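# Four arms move balls from a blanket into a crate

## Task

Using the scene frame, the four arm bases sit on the table top at about (metres): arm1 at x=-0.87, y=+0.65, z=+0.72, facing -90 degrees; arm2 at x=-0.87, y=-0.65, z=+0.72, facing +90; arm3 at x=+0.00, y=+0.65, z=+0.72, facing -90; arm4 at x=+0.00, y=-0.65, z=+0.72, facing +90 (angles measured counter-clockwise from +x). Move every ball from the blanket into the crate. The crate has to finish upright at its original spot. At the end all grippers must have released and the arms must be out of the way; anything that stays in place only because a robot holds it is not counted as done.

## Robot and tools

Setup. Four identical i2rt Big YAM arms (arm1, arm2, arm3, arm4) share one table. Each has six revolute joints, a two-finger gripper and a wrist camera (arm1_cam_wrist ... arm4_cam_wrist). Two room cameras, cam_high and cam_low, are fixed. With joints 1 and 6 at zero and the hand level and forward, the wrist camera rides on top of the hand looking toward the fingertips. Reach is roughly 1.0 m from the joint1 axis. The base positions and headings are those listed in the task.

Frame. One shared scene frame, origin on the floor, +z up, lengths in metres. The hand point lies midway between the fingertips; the hand's z axis runs along the fingers and the fingers close along its y axis. No result line prints the base pose.

execute_actions(actions, cameras). actions is a list holding one action or nothing (empty list = just report state and images). An action is an object keyed by arm name; each arm gets {"joints": {...}} with absolute joint targets, not offsets. Allowed keys and ranges: joint1_rad -2.879 to 2.879 (base yaw, positive counter-clockwise seen from above, 0 = arm extends the way its base faces); joint2_rad 0 to 3.141 (shoulder, 0 = upper arm pointing back nearly flat, increasing lifts it up then forward); joint3_rad 0 to 3.019 (elbow, 0 = folded, increasing opens); joint4_rad -1.692 to 1.57 (hand pitch, positive tips fingers up); joint5_rad -1.57 to 1.57 (hand side swing, positive toward the arm's right); joint6_rad -2.094 to 2.094 (hand roll, positive clockwise viewed from behind); gripper_m 0 to 0.093 (fingertip gap in metres). Completion tolerances are ±0.045, ±0.14, ±0.09, ±0.055, ±0.03, ±0.035 rad and ±0.003 m. Any subset of arms and joints may be named; all named motions start at once and may finish at different times, and each joint has its own speed, so the hand can sweep a wide curve. An action runs at most 15 s. Omitted joints or arms may keep pushing toward an earlier target. An unknown key or out-of-range number rejects the whole call and nothing moves. cameras is a list of camera names or "all" (null/omitted = all, [] = none); the pictures line gives image order.

wait(seconds): 0 to 10 s, no new command, returns the same report as an empty action.

zoom_image(camera, region): enlarges a region [x0, y0, x1, y1] in pixels (origin top-left, at most 504 x 504) of that camera's latest full image.

read_manual(section): only "licences"; moves nothing.

finished_scene(scene): closes the given scene (integer) after the last command has been held; irreversible, and its result states success and the next task. Replying with no tool call also ends everything.

Reading results. joint_positions gives current joint values. joint_status says how each commanded motion ended. off_target: stopped short and may still be pushing. contact_stop or time_out: the joint gives up its old target and holds where it is, except a timed-out joint may keep a target up to 0.375, 0.375, 0.113, 0.225, 0.075, 0.3 rad (joints 1-6) away and continue pushing; on_its_own lists such joints and shows held targets (target, not position). Sending a joint its reported position relieves the push. A target very near the current value may not move it. "joint command not followed" (often with a cause line) means a self/inter-arm clearance check blocked that arm's joint targets; those joints show not_followed, the gripper part still runs, and the arm may retry the blocked targets on later actions until given acceptable ones. Empty calls never show that line. MOTOR HOT appears at 85 °C; at 100 °C an OVER-TEMPERATURE FAULT drops that arm (motors and gripper release) until it cools, and its unmet keys read limit_stop_at_motor_heat; resend targets afterwards. Some heat carries into later scenes.

Cautions. A Big YAM does not halt on contact and can press very hard; sustained pushing overheats motors, and holding loads heats them too, even while you are thinking. A hard squeeze between two robots fails and ends the run, and a strong collision may too; no line reports robot-robot contact, and the clearance check can react late and ignores fingers, gripper housings and wrist cameras. Objects touching robots do not count. Arms do not wait for each other. Knocking any rigid object out of the work area fails the task (cloth is exempt), so keep the crate upright and in place and avoid dropping or flinging balls. A loaded joint that is stopped will sag. Loose objects can occasionally be nudged by outside pushes. The simulation keeps running while you compose a reply, with arms holding the last command. Drops, slips, slams and hard pushes reduce quality; quicker robot motion is better. Finish with grippers open and arms withdrawn from the crate and balls.

Each tool is called after "Request:" as a command line: name --argument value for each argument, lists and objects as JSON in quotes; but a table of rows of numbers goes row by row, as --pt "numbers of a row", without its own name.

## Session

Request:
execute_actions --actions '[]'

Scene clock: 0.00 s.
arm1.joint_positions: joint1_rad=+0.005 joint2_rad=+0.432 joint3_rad=+1.481 joint4_rad=-1.525 joint5_rad=+0.011 joint6_rad=+0.013 gripper_m=+0.095
arm1.joint_status: not commanded
arm1.hand: x=-0.8697 y=+0.5313 z=+1.3047 quat_wxyz=(-0.367, -0.606, -0.604, +0.365) (m; scene frame)
arm2.joint_positions: joint1_rad=+0.005 joint2_rad=+0.420 joint3_rad=+1.457 joint4_rad=-1.541 joint5_rad=+0.015 joint6_rad=-0.012 gripper_m=+0.094
arm2.joint_status: not commanded
arm2.hand: x=-0.8701 y=-0.5362 z=+1.3765 quat_wxyz=(-0.367, +0.613, -0.605, -0.352) (m; scene frame)
arm3.joint_positions: joint1_rad=+0.013 joint2_rad=+0.435 joint3_rad=+1.470 joint4_rad=-1.533 joint5_rad=+0.014 joint6_rad=+0.012 gripper_m=+0.094
arm3.joint_status: not commanded
arm3.hand: x=+0.0050 y=+0.5325 z=+1.3697 quat_wxyz=(-0.370, -0.595, -0.620, +0.353) (m; scene frame)
arm4.joint_positions: joint1_rad=+0.002 joint2_rad=+0.428 joint3_rad=+1.482 joint4_rad=-1.528 joint5_rad=+0.016 joint6_rad=-0.017 gripper_m=+0.095
arm4.joint_status: not commanded
arm4.hand: x=+0.0013 y=-0.5431 z=+1.3147 quat_wxyz=(-0.379, +0.607, -0.596, -0.366) (m; scene frame)
pictures: arm1_cam_wrist, arm2_cam_wrist, arm3_cam_wrist, arm4_cam_wrist, cam_high, cam_low
Images, in order (width x height): arm1_cam_wrist 896x504, arm2_cam_wrist 896x504, arm3_cam_wrist 896x504, arm4_cam_wrist 896x504, cam_high 896x504, cam_low 896x504.

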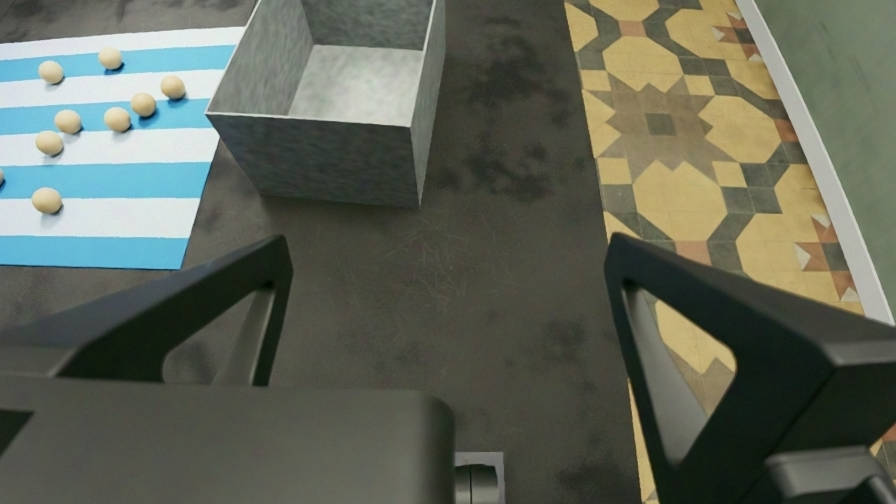

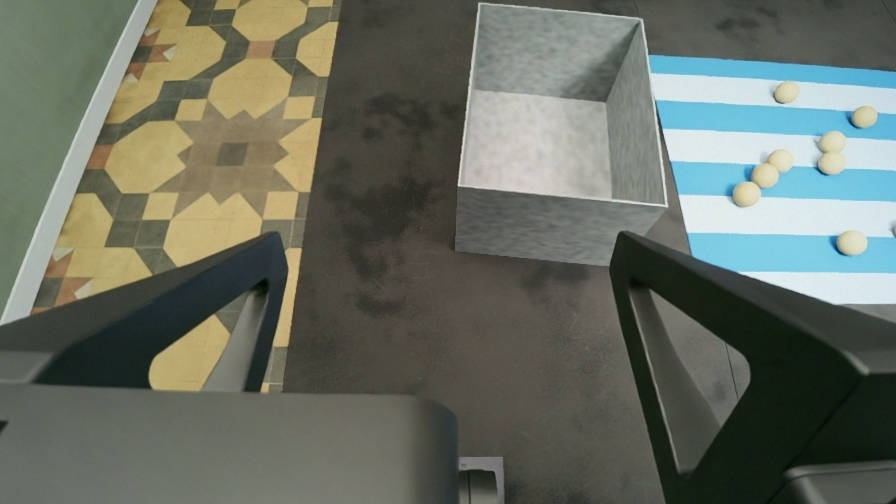

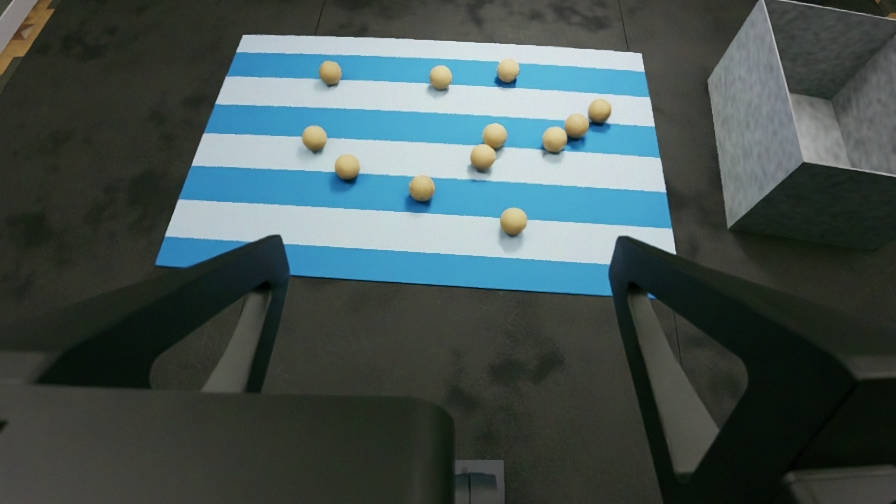

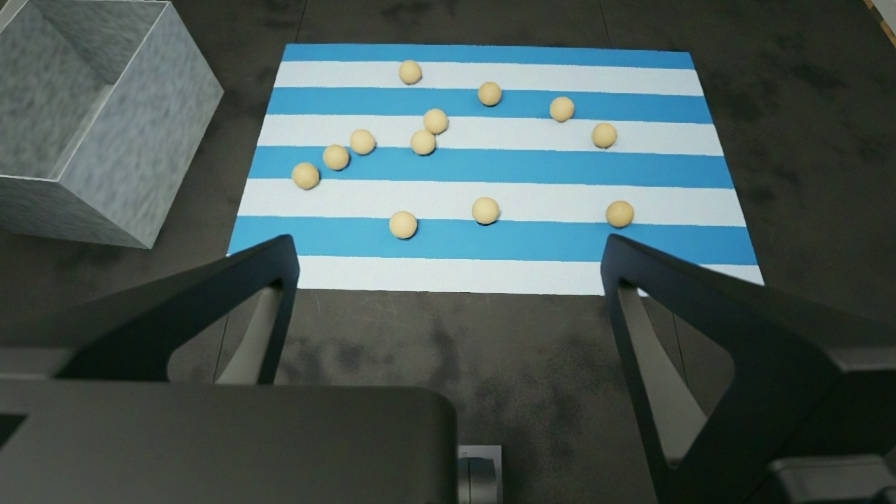

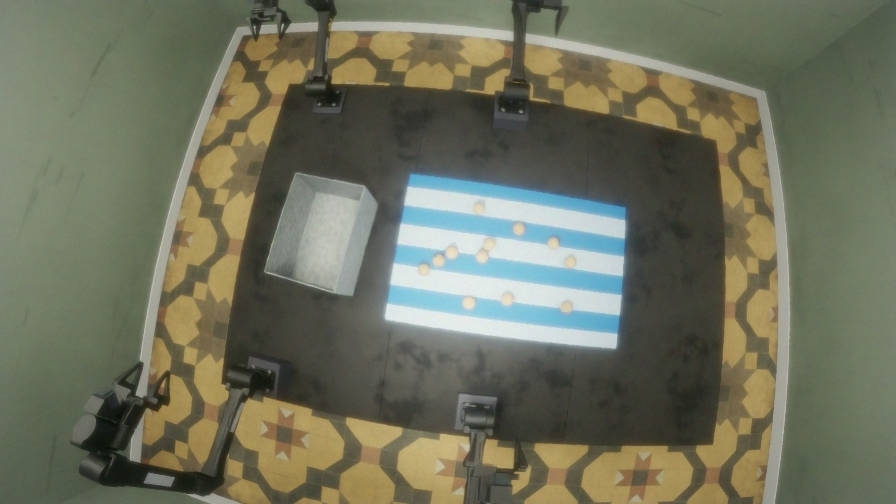

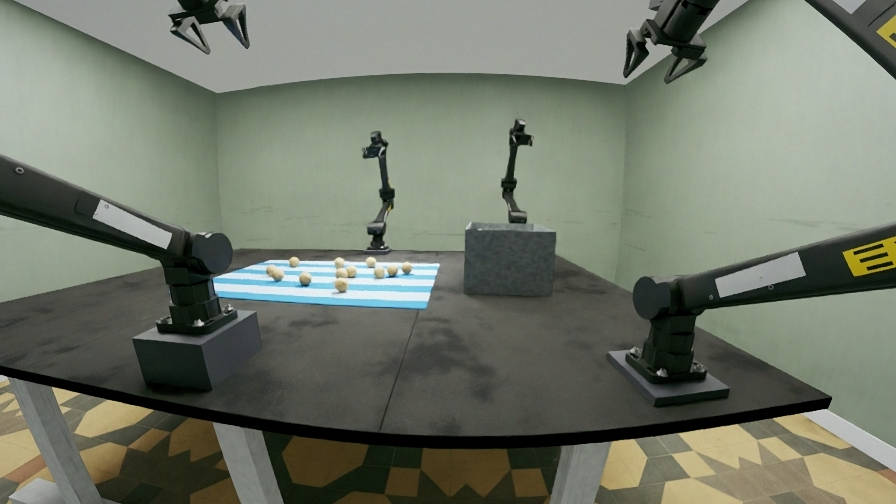

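Request:
execute_actions --actions '[{"arm4":{"joints":{"joint1_rad":-0.149,"joint2_rad":1.723,"joint3_rad":1.37,"joint4_rad":-1.218}},"arm3":{"joints":{"joint1_rad":-0.197,"joint2_rad":1.687,"joint3_rad":1.132,"joint4_rad":-1.016}}}]' --cameras '["arm3_cam_wrist","arm4_cam_wrist"]'

Scene clock: 25.80 s.
arm1.joint_positions: joint1_rad=+0.005 joint2_rad=+0.432 joint3_rad=+1.481 joint4_rad=-1.525 joint5_rad=+0.011 joint6_rad=+0.013 gripper_m=+0.095
arm1.joint_status: not commanded
arm1.hand: x=-0.8697 y=+0.5313 z=+1.3047 quat_wxyz=(-0.367, -0.606, -0.604, +0.365) (m; scene frame)
arm2.joint_positions: joint1_rad=+0.005 joint2_rad=+0.420 joint3_rad=+1.457 joint4_rad=-1.541 joint5_rad=+0.015 joint6_rad=-0.012 gripper_m=+0.094
arm2.joint_status: not commanded
arm2.hand: x=-0.8701 y=-0.5362 z=+1.3765 quat_wxyz=(-0.367, +0.613, -0.605, -0.352) (m; scene frame)
arm3.joint_positions: joint1_rad=-0.193 joint2_rad=+1.696 joint3_rad=+1.130 joint4_rad=-1.027 joint5_rad=+0.014 joint6_rad=+0.012 gripper_m=+0.094
arm3.joint_status: all done
arm3.hand: x=-0.0678 y=+0.2019 z=+0.8543 quat_wxyz=(+0.013, -0.760, -0.650, -0.003) (m; scene frame)
arm4.joint_positions: joint1_rad=-0.146 joint2_rad=+1.718 joint3_rad=+1.369 joint4_rad=-1.223 joint5_rad=+0.016 joint6_rad=-0.017 gripper_m=+0.095
arm4.joint_status: all done
arm4.hand: x=+0.0722 y=-0.1532 z=+0.8686 quat_wxyz=(-0.009, +0.663, -0.749, +0.002) (m; scene frame)
pictures: arm3_cam_wrist, arm4_cam_wrist
Images, in order (width x height): arm3_cam_wrist 896x504, arm4_cam_wrist 896x504.

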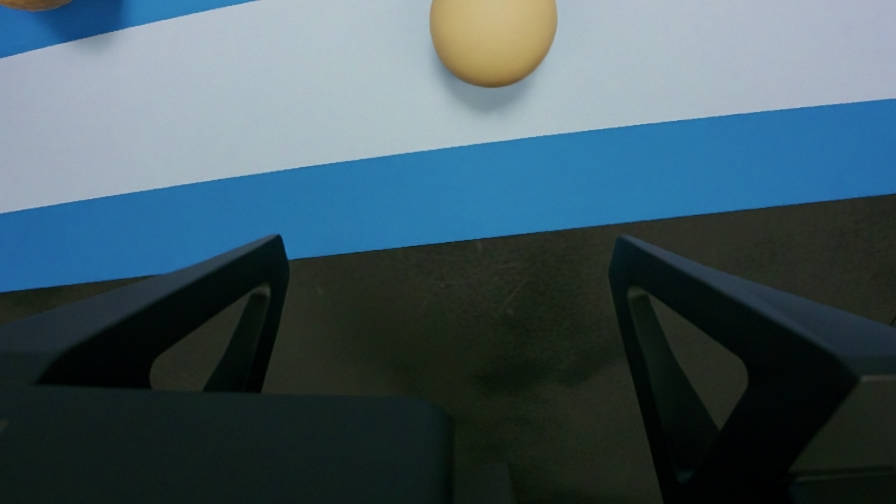

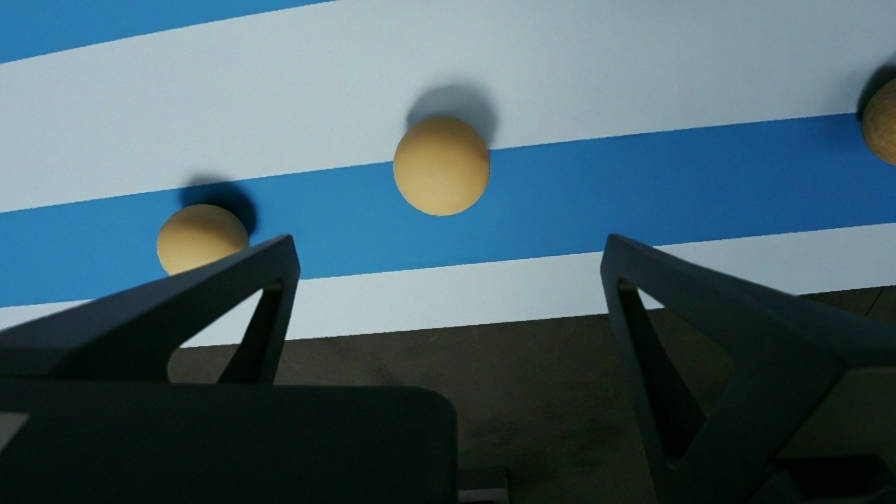

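Request:
execute_actions --actions '[{"arm4":{"joints":{"joint2_rad":1.831,"joint3_rad":1.18,"joint4_rad":-0.92}},"arm3":{"joints":{"joint1_rad":-0.23,"joint2_rad":1.91,"joint3_rad":1.152,"joint4_rad":-0.813}}}]' --cameras '["arm3_cam_wrist","arm4_cam_wrist"]'

Scene clock: 32.50 s.
arm1.joint_positions: joint1_rad=+0.005 joint2_rad=+0.432 joint3_rad=+1.481 joint4_rad=-1.525 joint5_rad=+0.011 joint6_rad=+0.013 gripper_m=+0.095
arm1.joint_status: not commanded
arm1.hand: x=-0.8697 y=+0.5313 z=+1.3047 quat_wxyz=(-0.367, -0.606, -0.604, +0.365) (m; scene frame)
arm2.joint_positions: joint1_rad=+0.005 joint2_rad=+0.420 joint3_rad=+1.457 joint4_rad=-1.541 joint5_rad=+0.015 joint6_rad=-0.012 gripper_m=+0.094
arm2.joint_status: not commanded
arm2.hand: x=-0.8701 y=-0.5362 z=+1.3765 quat_wxyz=(-0.367, +0.613, -0.605, -0.352) (m; scene frame)
arm3.joint_positions: joint1_rad=-0.230 joint2_rad=+1.924 joint3_rad=+1.130 joint4_rad=-0.824 joint5_rad=+0.014 joint6_rad=+0.012 gripper_m=+0.094
arm3.joint_status: all done
arm3.hand: x=-0.0879 y=+0.1858 z=+0.7513 quat_wxyz=(+0.021, -0.772, -0.636, -0.013) (m; scene frame)
arm4.joint_positions: joint1_rad=-0.146 joint2_rad=+1.840 joint3_rad=+1.175 joint4_rad=-0.931 joint5_rad=+0.016 joint6_rad=-0.017 gripper_m=+0.095
arm4.joint_status: all done
arm4.hand: x=+0.0695 y=-0.1728 z=+0.7453 quat_wxyz=(+0.001, +0.663, -0.749, +0.011) (m; scene frame)
pictures: arm3_cam_wrist, arm4_cam_wrist
Images, in order (width x height): arm3_cam_wrist 896x504, arm4_cam_wrist 896x504.

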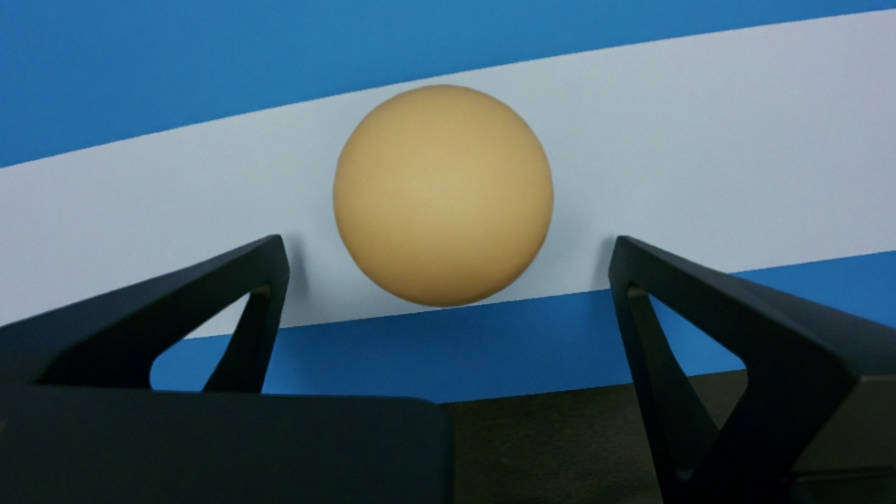

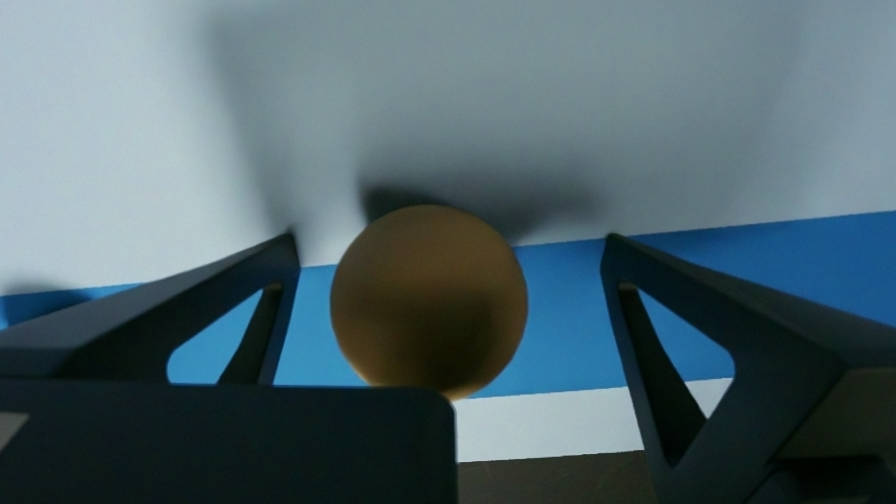

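Request:
execute_actions --actions '[{"arm4":{"joints":{"joint4_rad":-0.97}},"arm3":{"joints":{"joint4_rad":-0.72}}}]' --cameras '[]'

Request:
execute_actions --actions '[{"arm4":{"joints":{"gripper_m":0.03}},"arm3":{"joints":{"gripper_m":0.03}}}]' --cameras '["arm3_cam_wrist","arm4_cam_wrist"]'

Scene clock: 38.33 s.
arm1.joint_positions: joint1_rad=+0.005 joint2_rad=+0.432 joint3_rad=+1.481 joint4_rad=-1.525 joint5_rad=+0.011 joint6_rad=+0.013 gripper_m=+0.095
arm1.joint_status: not commanded
arm1.hand: x=-0.8697 y=+0.5313 z=+1.3047 quat_wxyz=(-0.367, -0.606, -0.604, +0.365) (m; scene frame)
arm2.joint_positions: joint1_rad=+0.005 joint2_rad=+0.420 joint3_rad=+1.457 joint4_rad=-1.541 joint5_rad=+0.015 joint6_rad=-0.012 gripper_m=+0.094
arm2.joint_status: not commanded
arm2.hand: x=-0.8701 y=-0.5362 z=+1.3765 quat_wxyz=(-0.367, +0.613, -0.605, -0.352) (m; scene frame)
arm3.joint_positions: joint1_rad=-0.230 joint2_rad=+1.924 joint3_rad=+1.130 joint4_rad=-0.733 joint5_rad=+0.014 joint6_rad=+0.012 gripper_m=+0.094
arm3.joint_status: all done
arm3.hand: x=-0.0920 y=+0.1637 z=+0.7513 quat_wxyz=(-0.009, -0.772, -0.635, +0.022) (m; scene frame)
arm4.joint_positions: joint1_rad=-0.146 joint2_rad=+1.840 joint3_rad=+1.175 joint4_rad=-0.961 joint5_rad=+0.016 joint6_rad=-0.017 gripper_m=+0.095
arm4.joint_status: all done
arm4.hand: x=+0.0685 y=-0.1801 z=+0.7456 quat_wxyz=(+0.012, +0.663, -0.748, +0.020) (m; scene frame)
pictures: none
No camera images: the call's "cameras" was empty. Leave "cameras" out to get every camera's image.

Scene clock: 38.97 s.
arm1.joint_positions: joint1_rad=+0.005 joint2_rad=+0.432 joint3_rad=+1.481 joint4_rad=-1.525 joint5_rad=+0.011 joint6_rad=+0.013 gripper_m=+0.095
arm1.joint_status: not commanded
arm1.hand: x=-0.8697 y=+0.5313 z=+1.3047 quat_wxyz=(-0.367, -0.606, -0.604, +0.365) (m; scene frame)
arm2.joint_positions: joint1_rad=+0.005 joint2_rad=+0.420 joint3_rad=+1.457 joint4_rad=-1.541 joint5_rad=+0.015 joint6_rad=-0.012 gripper_m=+0.094
arm2.joint_status: not commanded
arm2.hand: x=-0.8701 y=-0.5362 z=+1.3765 quat_wxyz=(-0.367, +0.613, -0.605, -0.352) (m; scene frame)
arm3.joint_positions: joint1_rad=-0.230 joint2_rad=+1.924 joint3_rad=+1.130 joint4_rad=-0.733 joint5_rad=+0.014 joint6_rad=+0.012 gripper_m=+0.047
arm3.joint_status: gripper_m off_target (ended at +0.047, target +0.030)
arm3.hand: x=-0.0920 y=+0.1637 z=+0.7513 quat_wxyz=(-0.009, -0.772, -0.635, +0.022) (m; scene frame)
arm4.joint_positions: joint1_rad=-0.146 joint2_rad=+1.840 joint3_rad=+1.175 joint4_rad=-0.961 joint5_rad=+0.016 joint6_rad=-0.017 gripper_m=+0.047
arm4.joint_status: gripper_m off_target (ended at +0.047, target +0.030)
arm4.hand: x=+0.0685 y=-0.1801 z=+0.7456 quat_wxyz=(+0.012, +0.663, -0.748, +0.020) (m; scene frame)
pictures: arm3_cam_wrist, arm4_cam_wrist
Images, in order (width x height): arm3_cam_wrist 896x504, arm4_cam_wrist 896x504.

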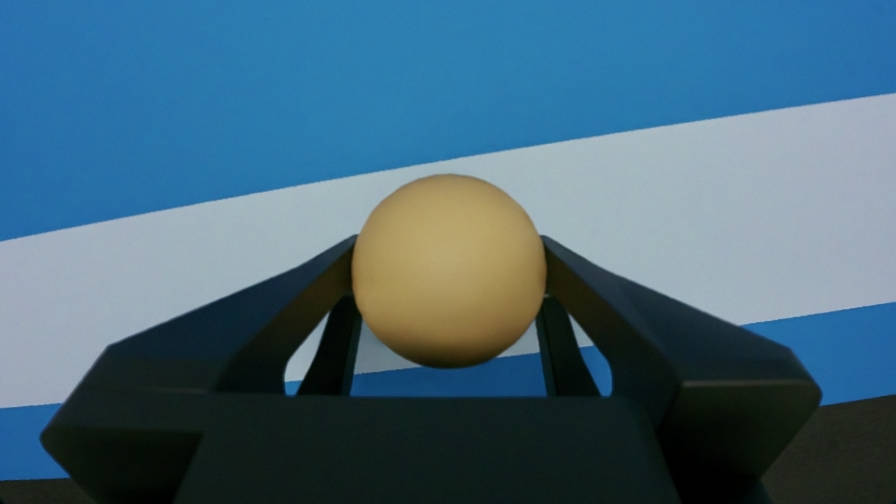

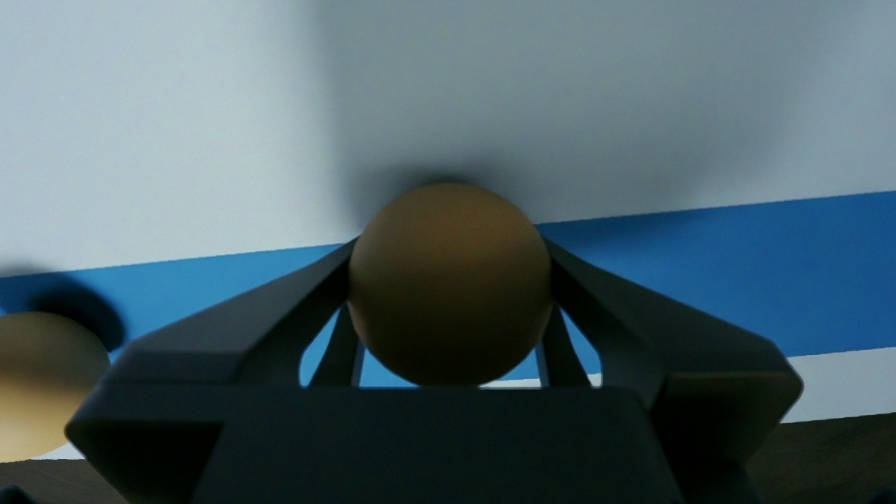

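Request:
execute_actions --actions '[{"arm4":{"joints":{"joint2_rad":1.3,"joint3_rad":1.4,"joint4_rad":-1.2}},"arm3":{"joints":{"joint2_rad":1.3,"joint3_rad":1.4,"joint4_rad":-1.2}}}]' --cameras '[]'

Request:
execute_actions --actions '[{"arm4":{"joints":{"joint1_rad":0.89,"joint2_rad":2.205,"joint3_rad":2.45,"joint4_rad":-0.945}},"arm3":{"joints":{"joint1_rad":-0.93,"joint2_rad":2.166,"joint3_rad":2.25,"joint4_rad":-0.784}}}]' --cameras '["cam_high","cam_low"]'

Scene clock: 46.50 s.
arm1.joint_positions: joint1_rad=+0.005 joint2_rad=+0.432 joint3_rad=+1.481 joint4_rad=-1.525 joint5_rad=+0.011 joint6_rad=+0.013 gripper_m=+0.095
arm1.joint_status: not commanded
arm1.hand: x=-0.8697 y=+0.5313 z=+1.3047 quat_wxyz=(-0.367, -0.606, -0.604, +0.365) (m; scene frame)
arm2.joint_positions: joint1_rad=+0.005 joint2_rad=+0.420 joint3_rad=+1.457 joint4_rad=-1.541 joint5_rad=+0.015 joint6_rad=-0.012 gripper_m=+0.094
arm2.joint_status: not commanded
arm2.hand: x=-0.8701 y=-0.5362 z=+1.3765 quat_wxyz=(-0.367, +0.613, -0.605, -0.352) (m; scene frame)
arm3.joint_positions: joint1_rad=-0.230 joint2_rad=+1.308 joint3_rad=+1.384 joint4_rad=-1.190 joint5_rad=+0.014 joint6_rad=+0.012 gripper_m=+0.047
arm3.joint_status: all done
arm3.hand: x=-0.0886 y=+0.1804 z=+1.1294 quat_wxyz=(-0.141, -0.753, -0.618, +0.178) (m; scene frame)
arm4.joint_positions: joint1_rad=-0.146 joint2_rad=+1.294 joint3_rad=+1.375 joint4_rad=-1.191 joint5_rad=+0.016 joint6_rad=-0.017 gripper_m=+0.047
arm4.joint_status: all done
arm4.hand: x=+0.0679 y=-0.1848 z=+1.0730 quat_wxyz=(-0.182, +0.643, -0.729, -0.146) (m; scene frame)
pictures: none
No camera images: the call's "cameras" was empty. Leave "cameras" out to get every camera's image.

Scene clock: 48.83 s.
arm1.joint_positions: joint1_rad=+0.005 joint2_rad=+0.432 joint3_rad=+1.481 joint4_rad=-1.525 joint5_rad=+0.011 joint6_rad=+0.013 gripper_m=+0.095
arm1.joint_status: not commanded
arm1.hand: x=-0.8697 y=+0.5313 z=+1.3047 quat_wxyz=(-0.367, -0.606, -0.604, +0.365) (m; scene frame)
arm2.joint_positions: joint1_rad=+0.005 joint2_rad=+0.420 joint3_rad=+1.457 joint4_rad=-1.541 joint5_rad=+0.015 joint6_rad=-0.012 gripper_m=+0.094
arm2.joint_status: not commanded
arm2.hand: x=-0.8701 y=-0.5362 z=+1.3765 quat_wxyz=(-0.367, +0.613, -0.605, -0.352) (m; scene frame)
arm3.joint_positions: joint1_rad=-0.925 joint2_rad=+2.182 joint3_rad=+2.189 joint4_rad=-0.796 joint5_rad=+0.015 joint6_rad=+0.012 gripper_m=+0.047
arm3.joint_status: all done
arm3.hand: x=-0.6547 y=+0.1083 z=+1.0373 quat_wxyz=(-0.125, -0.872, -0.307, +0.360) (m; scene frame)
arm4.joint_positions: joint1_rad=+0.890 joint2_rad=+2.226 joint3_rad=+2.386 joint4_rad=-0.949 joint5_rad=+0.014 joint6_rad=-0.017 gripper_m=+0.047
arm4.joint_status: all done
arm4.hand: x=-0.6684 y=-0.1166 z=+1.0246 quat_wxyz=(-0.140, +0.874, -0.298, -0.357) (m; scene frame)
pictures: cam_high, cam_low
Images, in order (width x height): cam_high 896x504, cam_low 896x504.

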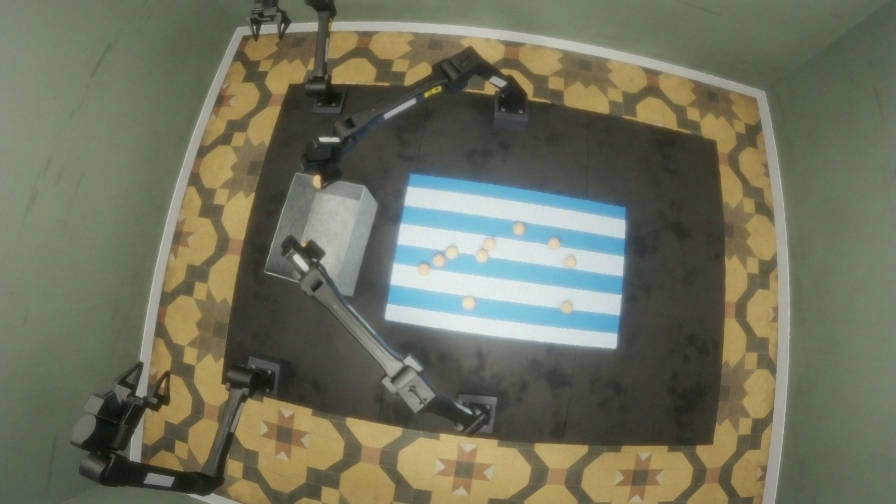

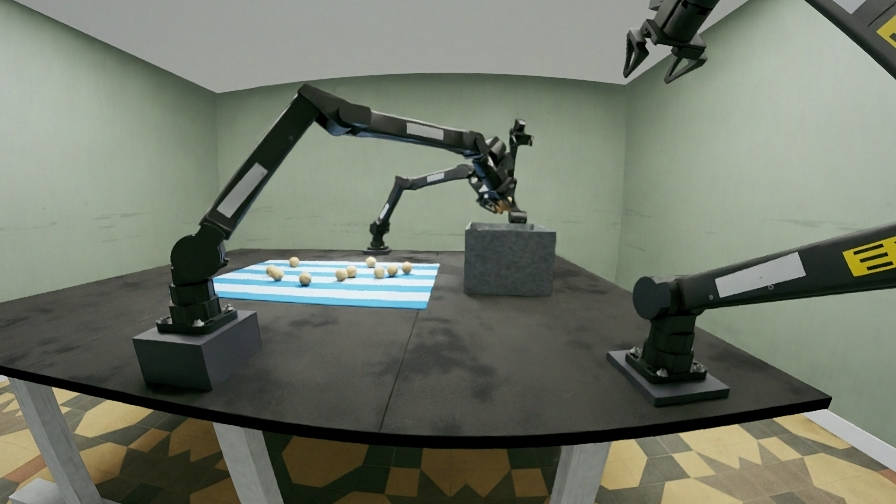

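Request:
execute_actions --actions '[{"arm4":{"joints":{"joint1_rad":0.94}},"arm3":{"joints":{"joint1_rad":-0.85,"joint3_rad":2.3,"joint4_rad":-0.7}}}]' --cameras '["cam_high","arm3_cam_wrist"]'

Scene clock: 55.50 s.
arm1.joint_positions: joint1_rad=+0.005 joint2_rad=+0.432 joint3_rad=+1.481 joint4_rad=-1.525 joint5_rad=+0.011 joint6_rad=+0.013 gripper_m=+0.095
arm1.joint_status: not commanded
arm1.hand: x=-0.8697 y=+0.5313 z=+1.3047 quat_wxyz=(-0.367, -0.606, -0.604, +0.365) (m; scene frame)
arm2.joint_positions: joint1_rad=+0.005 joint2_rad=+0.420 joint3_rad=+1.457 joint4_rad=-1.541 joint5_rad=+0.015 joint6_rad=-0.012 gripper_m=+0.094
arm2.joint_status: not commanded
arm2.hand: x=-0.8701 y=-0.5362 z=+1.3765 quat_wxyz=(-0.367, +0.613, -0.605, -0.352) (m; scene frame)
arm3.joint_positions: joint1_rad=-0.848 joint2_rad=+2.177 joint3_rad=+2.244 joint4_rad=-0.717 joint5_rad=+0.015 joint6_rad=+0.012 gripper_m=+0.047
arm3.joint_status: all done
arm3.hand: x=-0.6255 y=+0.0454 z=+1.0874 quat_wxyz=(-0.163, -0.833, -0.329, +0.414) (m; scene frame)
arm4.joint_positions: joint1_rad=+0.947 joint2_rad=+2.226 joint3_rad=+2.386 joint4_rad=-0.949 joint5_rad=+0.014 joint6_rad=-0.017 gripper_m=+0.047
arm4.joint_status: all done
arm4.hand: x=-0.6978 y=-0.1554 z=+1.0241 quat_wxyz=(-0.130, +0.882, -0.273, -0.361) (m; scene frame)
pictures: arm3_cam_wrist, cam_high
Images, in order (width x height): arm3_cam_wrist 896x504, cam_high 896x504.

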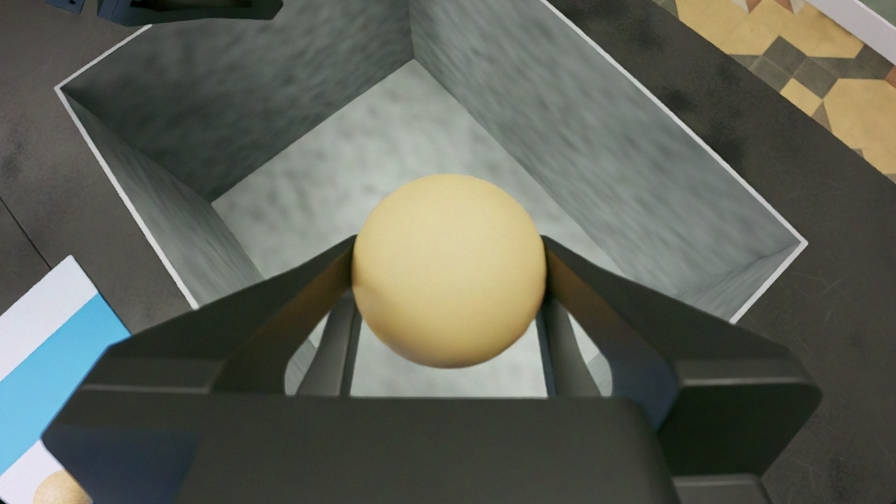

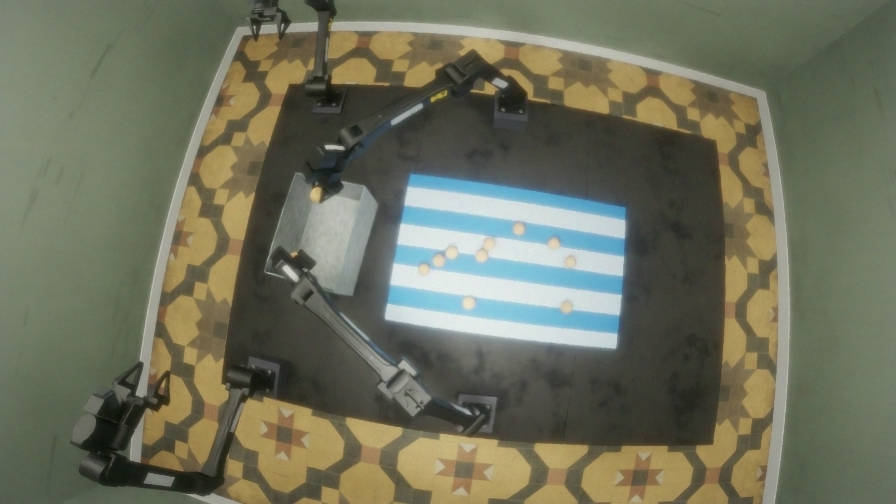

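Request:
execute_actions --actions '[{"arm4":{"joints":{"gripper_m":0.093}},"arm3":{"joints":{"gripper_m":0.093}}}]' --cameras '[]'

Request:
execute_actions --actions '[{"arm4":{"joints":{"joint1_rad":0.204,"joint2_rad":1.4,"joint3_rad":1.4,"joint4_rad":-1.2}},"arm3":{"joints":{"joint1_rad":0.13,"joint2_rad":1.5,"joint3_rad":1.5,"joint4_rad":-1.2}}}]' --cameras '[]'

Request:
execute_actions --actions '[{"arm4":{"joints":{"joint2_rad":1.656,"joint3_rad":1.122,"joint4_rad":-1.037}},"arm3":{"joints":{"joint2_rad":1.991,"joint3_rad":1.482,"joint4_rad":-1.062}}}]' --cameras '["cam_high","arm3_cam_wrist","arm4_cam_wrist"]'

Scene clock: 61.83 s.
arm1.joint_positions: joint1_rad=+0.005 joint2_rad=+0.432 joint3_rad=+1.481 joint4_rad=-1.525 joint5_rad=+0.011 joint6_rad=+0.013 gripper_m=+0.095
arm1.joint_status: not commanded
arm1.hand: x=-0.8697 y=+0.5313 z=+1.3047 quat_wxyz=(-0.367, -0.606, -0.604, +0.365) (m; scene frame)
arm2.joint_positions: joint1_rad=+0.005 joint2_rad=+0.420 joint3_rad=+1.457 joint4_rad=-1.541 joint5_rad=+0.015 joint6_rad=-0.012 gripper_m=+0.094
arm2.joint_status: not commanded
arm2.hand: x=-0.8701 y=-0.5362 z=+1.3765 quat_wxyz=(-0.367, +0.613, -0.605, -0.352) (m; scene frame)
arm3.joint_positions: joint1_rad=-0.848 joint2_rad=+2.177 joint3_rad=+2.244 joint4_rad=-0.717 joint5_rad=+0.015 joint6_rad=+0.012 gripper_m=+0.093
arm3.joint_status: all done
arm3.hand: x=-0.6255 y=+0.0454 z=+1.0874 quat_wxyz=(-0.163, -0.833, -0.329, +0.414) (m; scene frame)
arm4.joint_positions: joint1_rad=+0.947 joint2_rad=+2.226 joint3_rad=+2.386 joint4_rad=-0.949 joint5_rad=+0.014 joint6_rad=-0.017 gripper_m=+0.093
arm4.joint_status: all done
arm4.hand: x=-0.6978 y=-0.1554 z=+1.0241 quat_wxyz=(-0.130, +0.882, -0.273, -0.361) (m; scene frame)
pictures: none
No camera images: the call's "cameras" was empty. Leave "cameras" out to get every camera's image.

Scene clock: 63.57 s.
arm1.joint_positions: joint1_rad=+0.005 joint2_rad=+0.432 joint3_rad=+1.481 joint4_rad=-1.525 joint5_rad=+0.011 joint6_rad=+0.013 gripper_m=+0.095
arm1.joint_status: not commanded
arm1.hand: x=-0.8697 y=+0.5313 z=+1.3047 quat_wxyz=(-0.367, -0.606, -0.604, +0.365) (m; scene frame)
arm2.joint_positions: joint1_rad=+0.005 joint2_rad=+0.420 joint3_rad=+1.457 joint4_rad=-1.541 joint5_rad=+0.015 joint6_rad=-0.012 gripper_m=+0.094
arm2.joint_status: not commanded
arm2.hand: x=-0.8701 y=-0.5362 z=+1.3765 quat_wxyz=(-0.367, +0.613, -0.605, -0.352) (m; scene frame)
arm3.joint_positions: joint1_rad=+0.128 joint2_rad=+1.501 joint3_rad=+1.497 joint4_rad=-1.192 joint5_rad=+0.010 joint6_rad=+0.012 gripper_m=+0.093
arm3.joint_status: all done
arm3.hand: x=+0.0926 y=+0.1231 z=+1.0901 quat_wxyz=(-0.140, -0.635, -0.749, +0.123) (m; scene frame)
arm4.joint_positions: joint1_rad=+0.208 joint2_rad=+1.398 joint3_rad=+1.402 joint4_rad=-1.195 joint5_rad=+0.019 joint6_rad=-0.017 gripper_m=+0.093
arm4.joint_status: all done
arm4.hand: x=-0.1030 y=-0.1672 z=+1.0377 quat_wxyz=(-0.131, +0.768, -0.610, -0.143) (m; scene frame)
pictures: none
No camera images: the call's "cameras" was empty. Leave "cameras" out to get every camera's image.

Scene clock: 65.03 s.
arm1.joint_positions: joint1_rad=+0.005 joint2_rad=+0.432 joint3_rad=+1.481 joint4_rad=-1.525 joint5_rad=+0.011 joint6_rad=+0.013 gripper_m=+0.095
arm1.joint_status: not commanded
arm1.hand: x=-0.8697 y=+0.5313 z=+1.3047 quat_wxyz=(-0.367, -0.606, -0.604, +0.365) (m; scene frame)
arm2.joint_positions: joint1_rad=+0.005 joint2_rad=+0.420 joint3_rad=+1.457 joint4_rad=-1.541 joint5_rad=+0.015 joint6_rad=-0.012 gripper_m=+0.094
arm2.joint_status: not commanded
arm2.hand: x=-0.8701 y=-0.5362 z=+1.3765 quat_wxyz=(-0.367, +0.613, -0.605, -0.352) (m; scene frame)
arm3.joint_positions: joint1_rad=+0.128 joint2_rad=+2.000 joint3_rad=+1.461 joint4_rad=-1.069 joint5_rad=+0.010 joint6_rad=+0.012 gripper_m=+0.093
arm3.joint_status: all done
arm3.hand: x=+0.0968 y=+0.0984 z=+0.8124 quat_wxyz=(+0.018, -0.646, -0.763, -0.007) (m; scene frame)
arm4.joint_positions: joint1_rad=+0.208 joint2_rad=+1.679 joint3_rad=+1.103 joint4_rad=-1.044 joint5_rad=+0.019 joint6_rad=-0.017 gripper_m=+0.093
arm4.joint_status: all done
arm4.hand: x=-0.0902 y=-0.2216 z=+0.7946 quat_wxyz=(+0.004, +0.784, -0.620, +0.022) (m; scene frame)
pictures: arm3_cam_wrist, arm4_cam_wrist, cam_high
Images, in order (width x height): arm3_cam_wrist 896x504, arm4_cam_wrist 896x504, cam_high 896x504.

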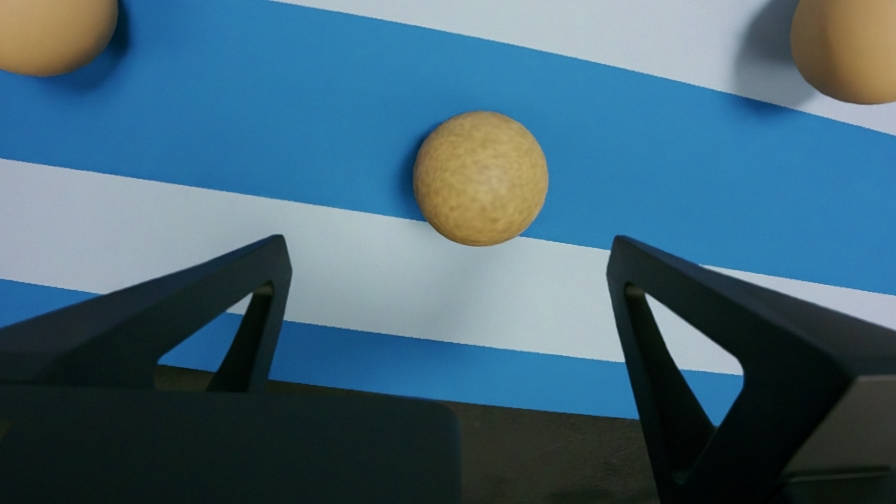

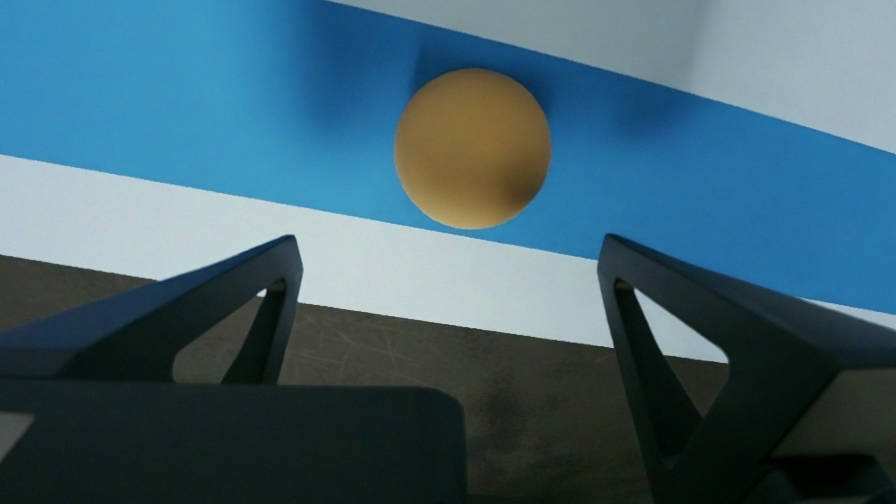

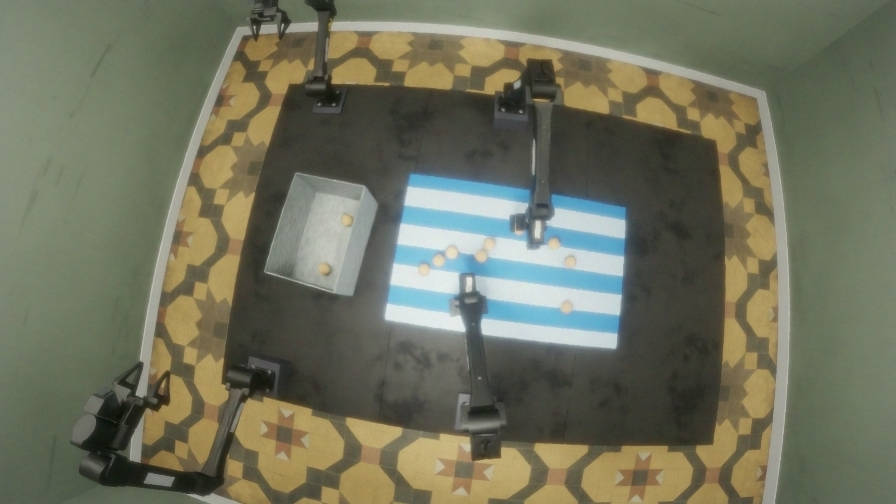

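Request:
execute_actions --actions '[{"arm4":{"joints":{"joint1_rad":0.185,"joint2_rad":1.74,"joint3_rad":1.07,"joint4_rad":-0.84}},"arm3":{"joints":{"joint1_rad":0.108,"joint2_rad":2.077,"joint3_rad":1.442,"joint4_rad":-0.95}}}]' --cameras '[]'

Request:
execute_actions --actions '[{"arm4":{"joints":{"gripper_m":0.03}},"arm3":{"joints":{"gripper_m":0.03}}}]' --cameras '["arm3_cam_wrist","arm4_cam_wrist"]'

Scene clock: 69.30 s.
arm1.joint_positions: joint1_rad=+0.005 joint2_rad=+0.432 joint3_rad=+1.481 joint4_rad=-1.525 joint5_rad=+0.011 joint6_rad=+0.013 gripper_m=+0.095
arm1.joint_status: not commanded
arm1.hand: x=-0.8697 y=+0.5313 z=+1.3047 quat_wxyz=(-0.367, -0.606, -0.604, +0.365) (m; scene frame)
arm2.joint_positions: joint1_rad=+0.005 joint2_rad=+0.420 joint3_rad=+1.457 joint4_rad=-1.541 joint5_rad=+0.015 joint6_rad=-0.012 gripper_m=+0.094
arm2.joint_status: not commanded
arm2.hand: x=-0.8701 y=-0.5362 z=+1.3765 quat_wxyz=(-0.367, +0.613, -0.605, -0.352) (m; scene frame)
arm3.joint_positions: joint1_rad=+0.112 joint2_rad=+2.085 joint3_rad=+1.437 joint4_rad=-0.961 joint5_rad=+0.010 joint6_rad=+0.012 gripper_m=+0.093
arm3.joint_status: all done
arm3.hand: x=+0.0878 y=+0.0947 z=+0.7574 quat_wxyz=(+0.018, -0.652, -0.758, -0.008) (m; scene frame)
arm4.joint_positions: joint1_rad=+0.189 joint2_rad=+1.727 joint3_rad=+1.080 joint4_rad=-0.852 joint5_rad=+0.019 joint6_rad=-0.017 gripper_m=+0.093
arm4.joint_status: all done
arm4.hand: x=-0.0885 y=-0.1886 z=+0.7676 quat_wxyz=(-0.035, +0.778, -0.627, -0.025) (m; scene frame)
pictures: none
No camera images: the call's "cameras" was empty. Leave "cameras" out to get every camera's image.

Scene clock: 69.93 s.
arm1.joint_positions: joint1_rad=+0.005 joint2_rad=+0.432 joint3_rad=+1.481 joint4_rad=-1.525 joint5_rad=+0.011 joint6_rad=+0.013 gripper_m=+0.095
arm1.joint_status: not commanded
arm1.hand: x=-0.8697 y=+0.5313 z=+1.3047 quat_wxyz=(-0.367, -0.606, -0.604, +0.365) (m; scene frame)
arm2.joint_positions: joint1_rad=+0.005 joint2_rad=+0.420 joint3_rad=+1.457 joint4_rad=-1.541 joint5_rad=+0.015 joint6_rad=-0.012 gripper_m=+0.094
arm2.joint_status: not commanded
arm2.hand: x=-0.8701 y=-0.5362 z=+1.3765 quat_wxyz=(-0.367, +0.613, -0.605, -0.352) (m; scene frame)
arm3.joint_positions: joint1_rad=+0.112 joint2_rad=+2.085 joint3_rad=+1.437 joint4_rad=-0.961 joint5_rad=+0.011 joint6_rad=+0.012 gripper_m=+0.047
arm3.joint_status: gripper_m off_target (ended at +0.047, target +0.030)
arm3.hand: x=+0.0877 y=+0.0947 z=+0.7574 quat_wxyz=(+0.018, -0.652, -0.758, -0.008) (m; scene frame)
arm4.joint_positions: joint1_rad=+0.189 joint2_rad=+1.727 joint3_rad=+1.080 joint4_rad=-0.852 joint5_rad=+0.019 joint6_rad=-0.017 gripper_m=+0.046
arm4.joint_status: gripper_m off_target (ended at +0.046, target +0.030)
arm4.hand: x=-0.0885 y=-0.1886 z=+0.7676 quat_wxyz=(-0.035, +0.778, -0.627, -0.025) (m; scene frame)
pictures: arm3_cam_wrist, arm4_cam_wrist
Images, in order (width x height): arm3_cam_wrist 896x504, arm4_cam_wrist 896x504.

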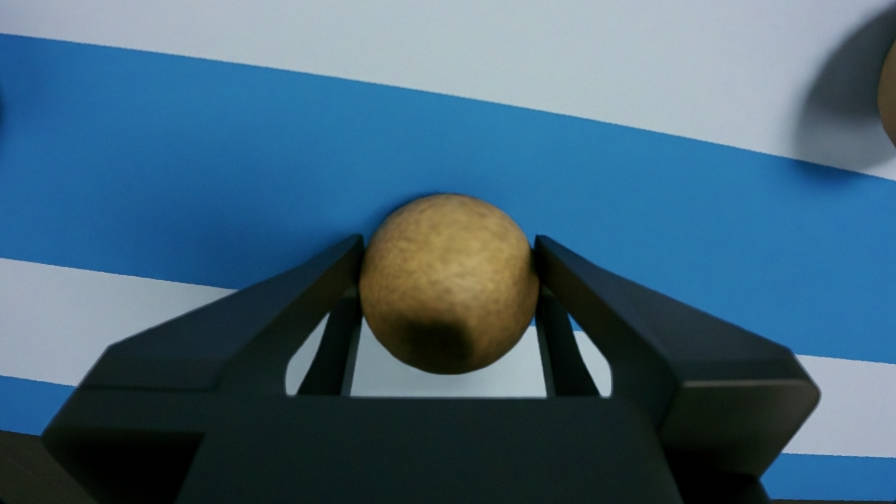

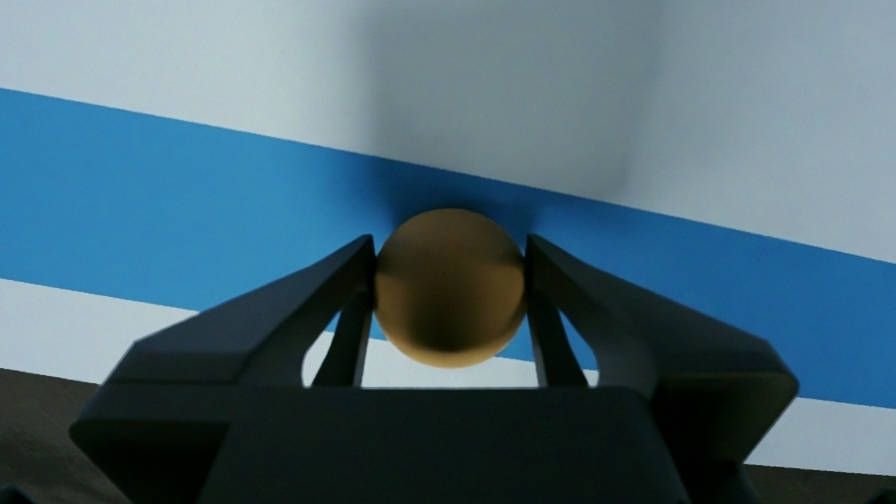

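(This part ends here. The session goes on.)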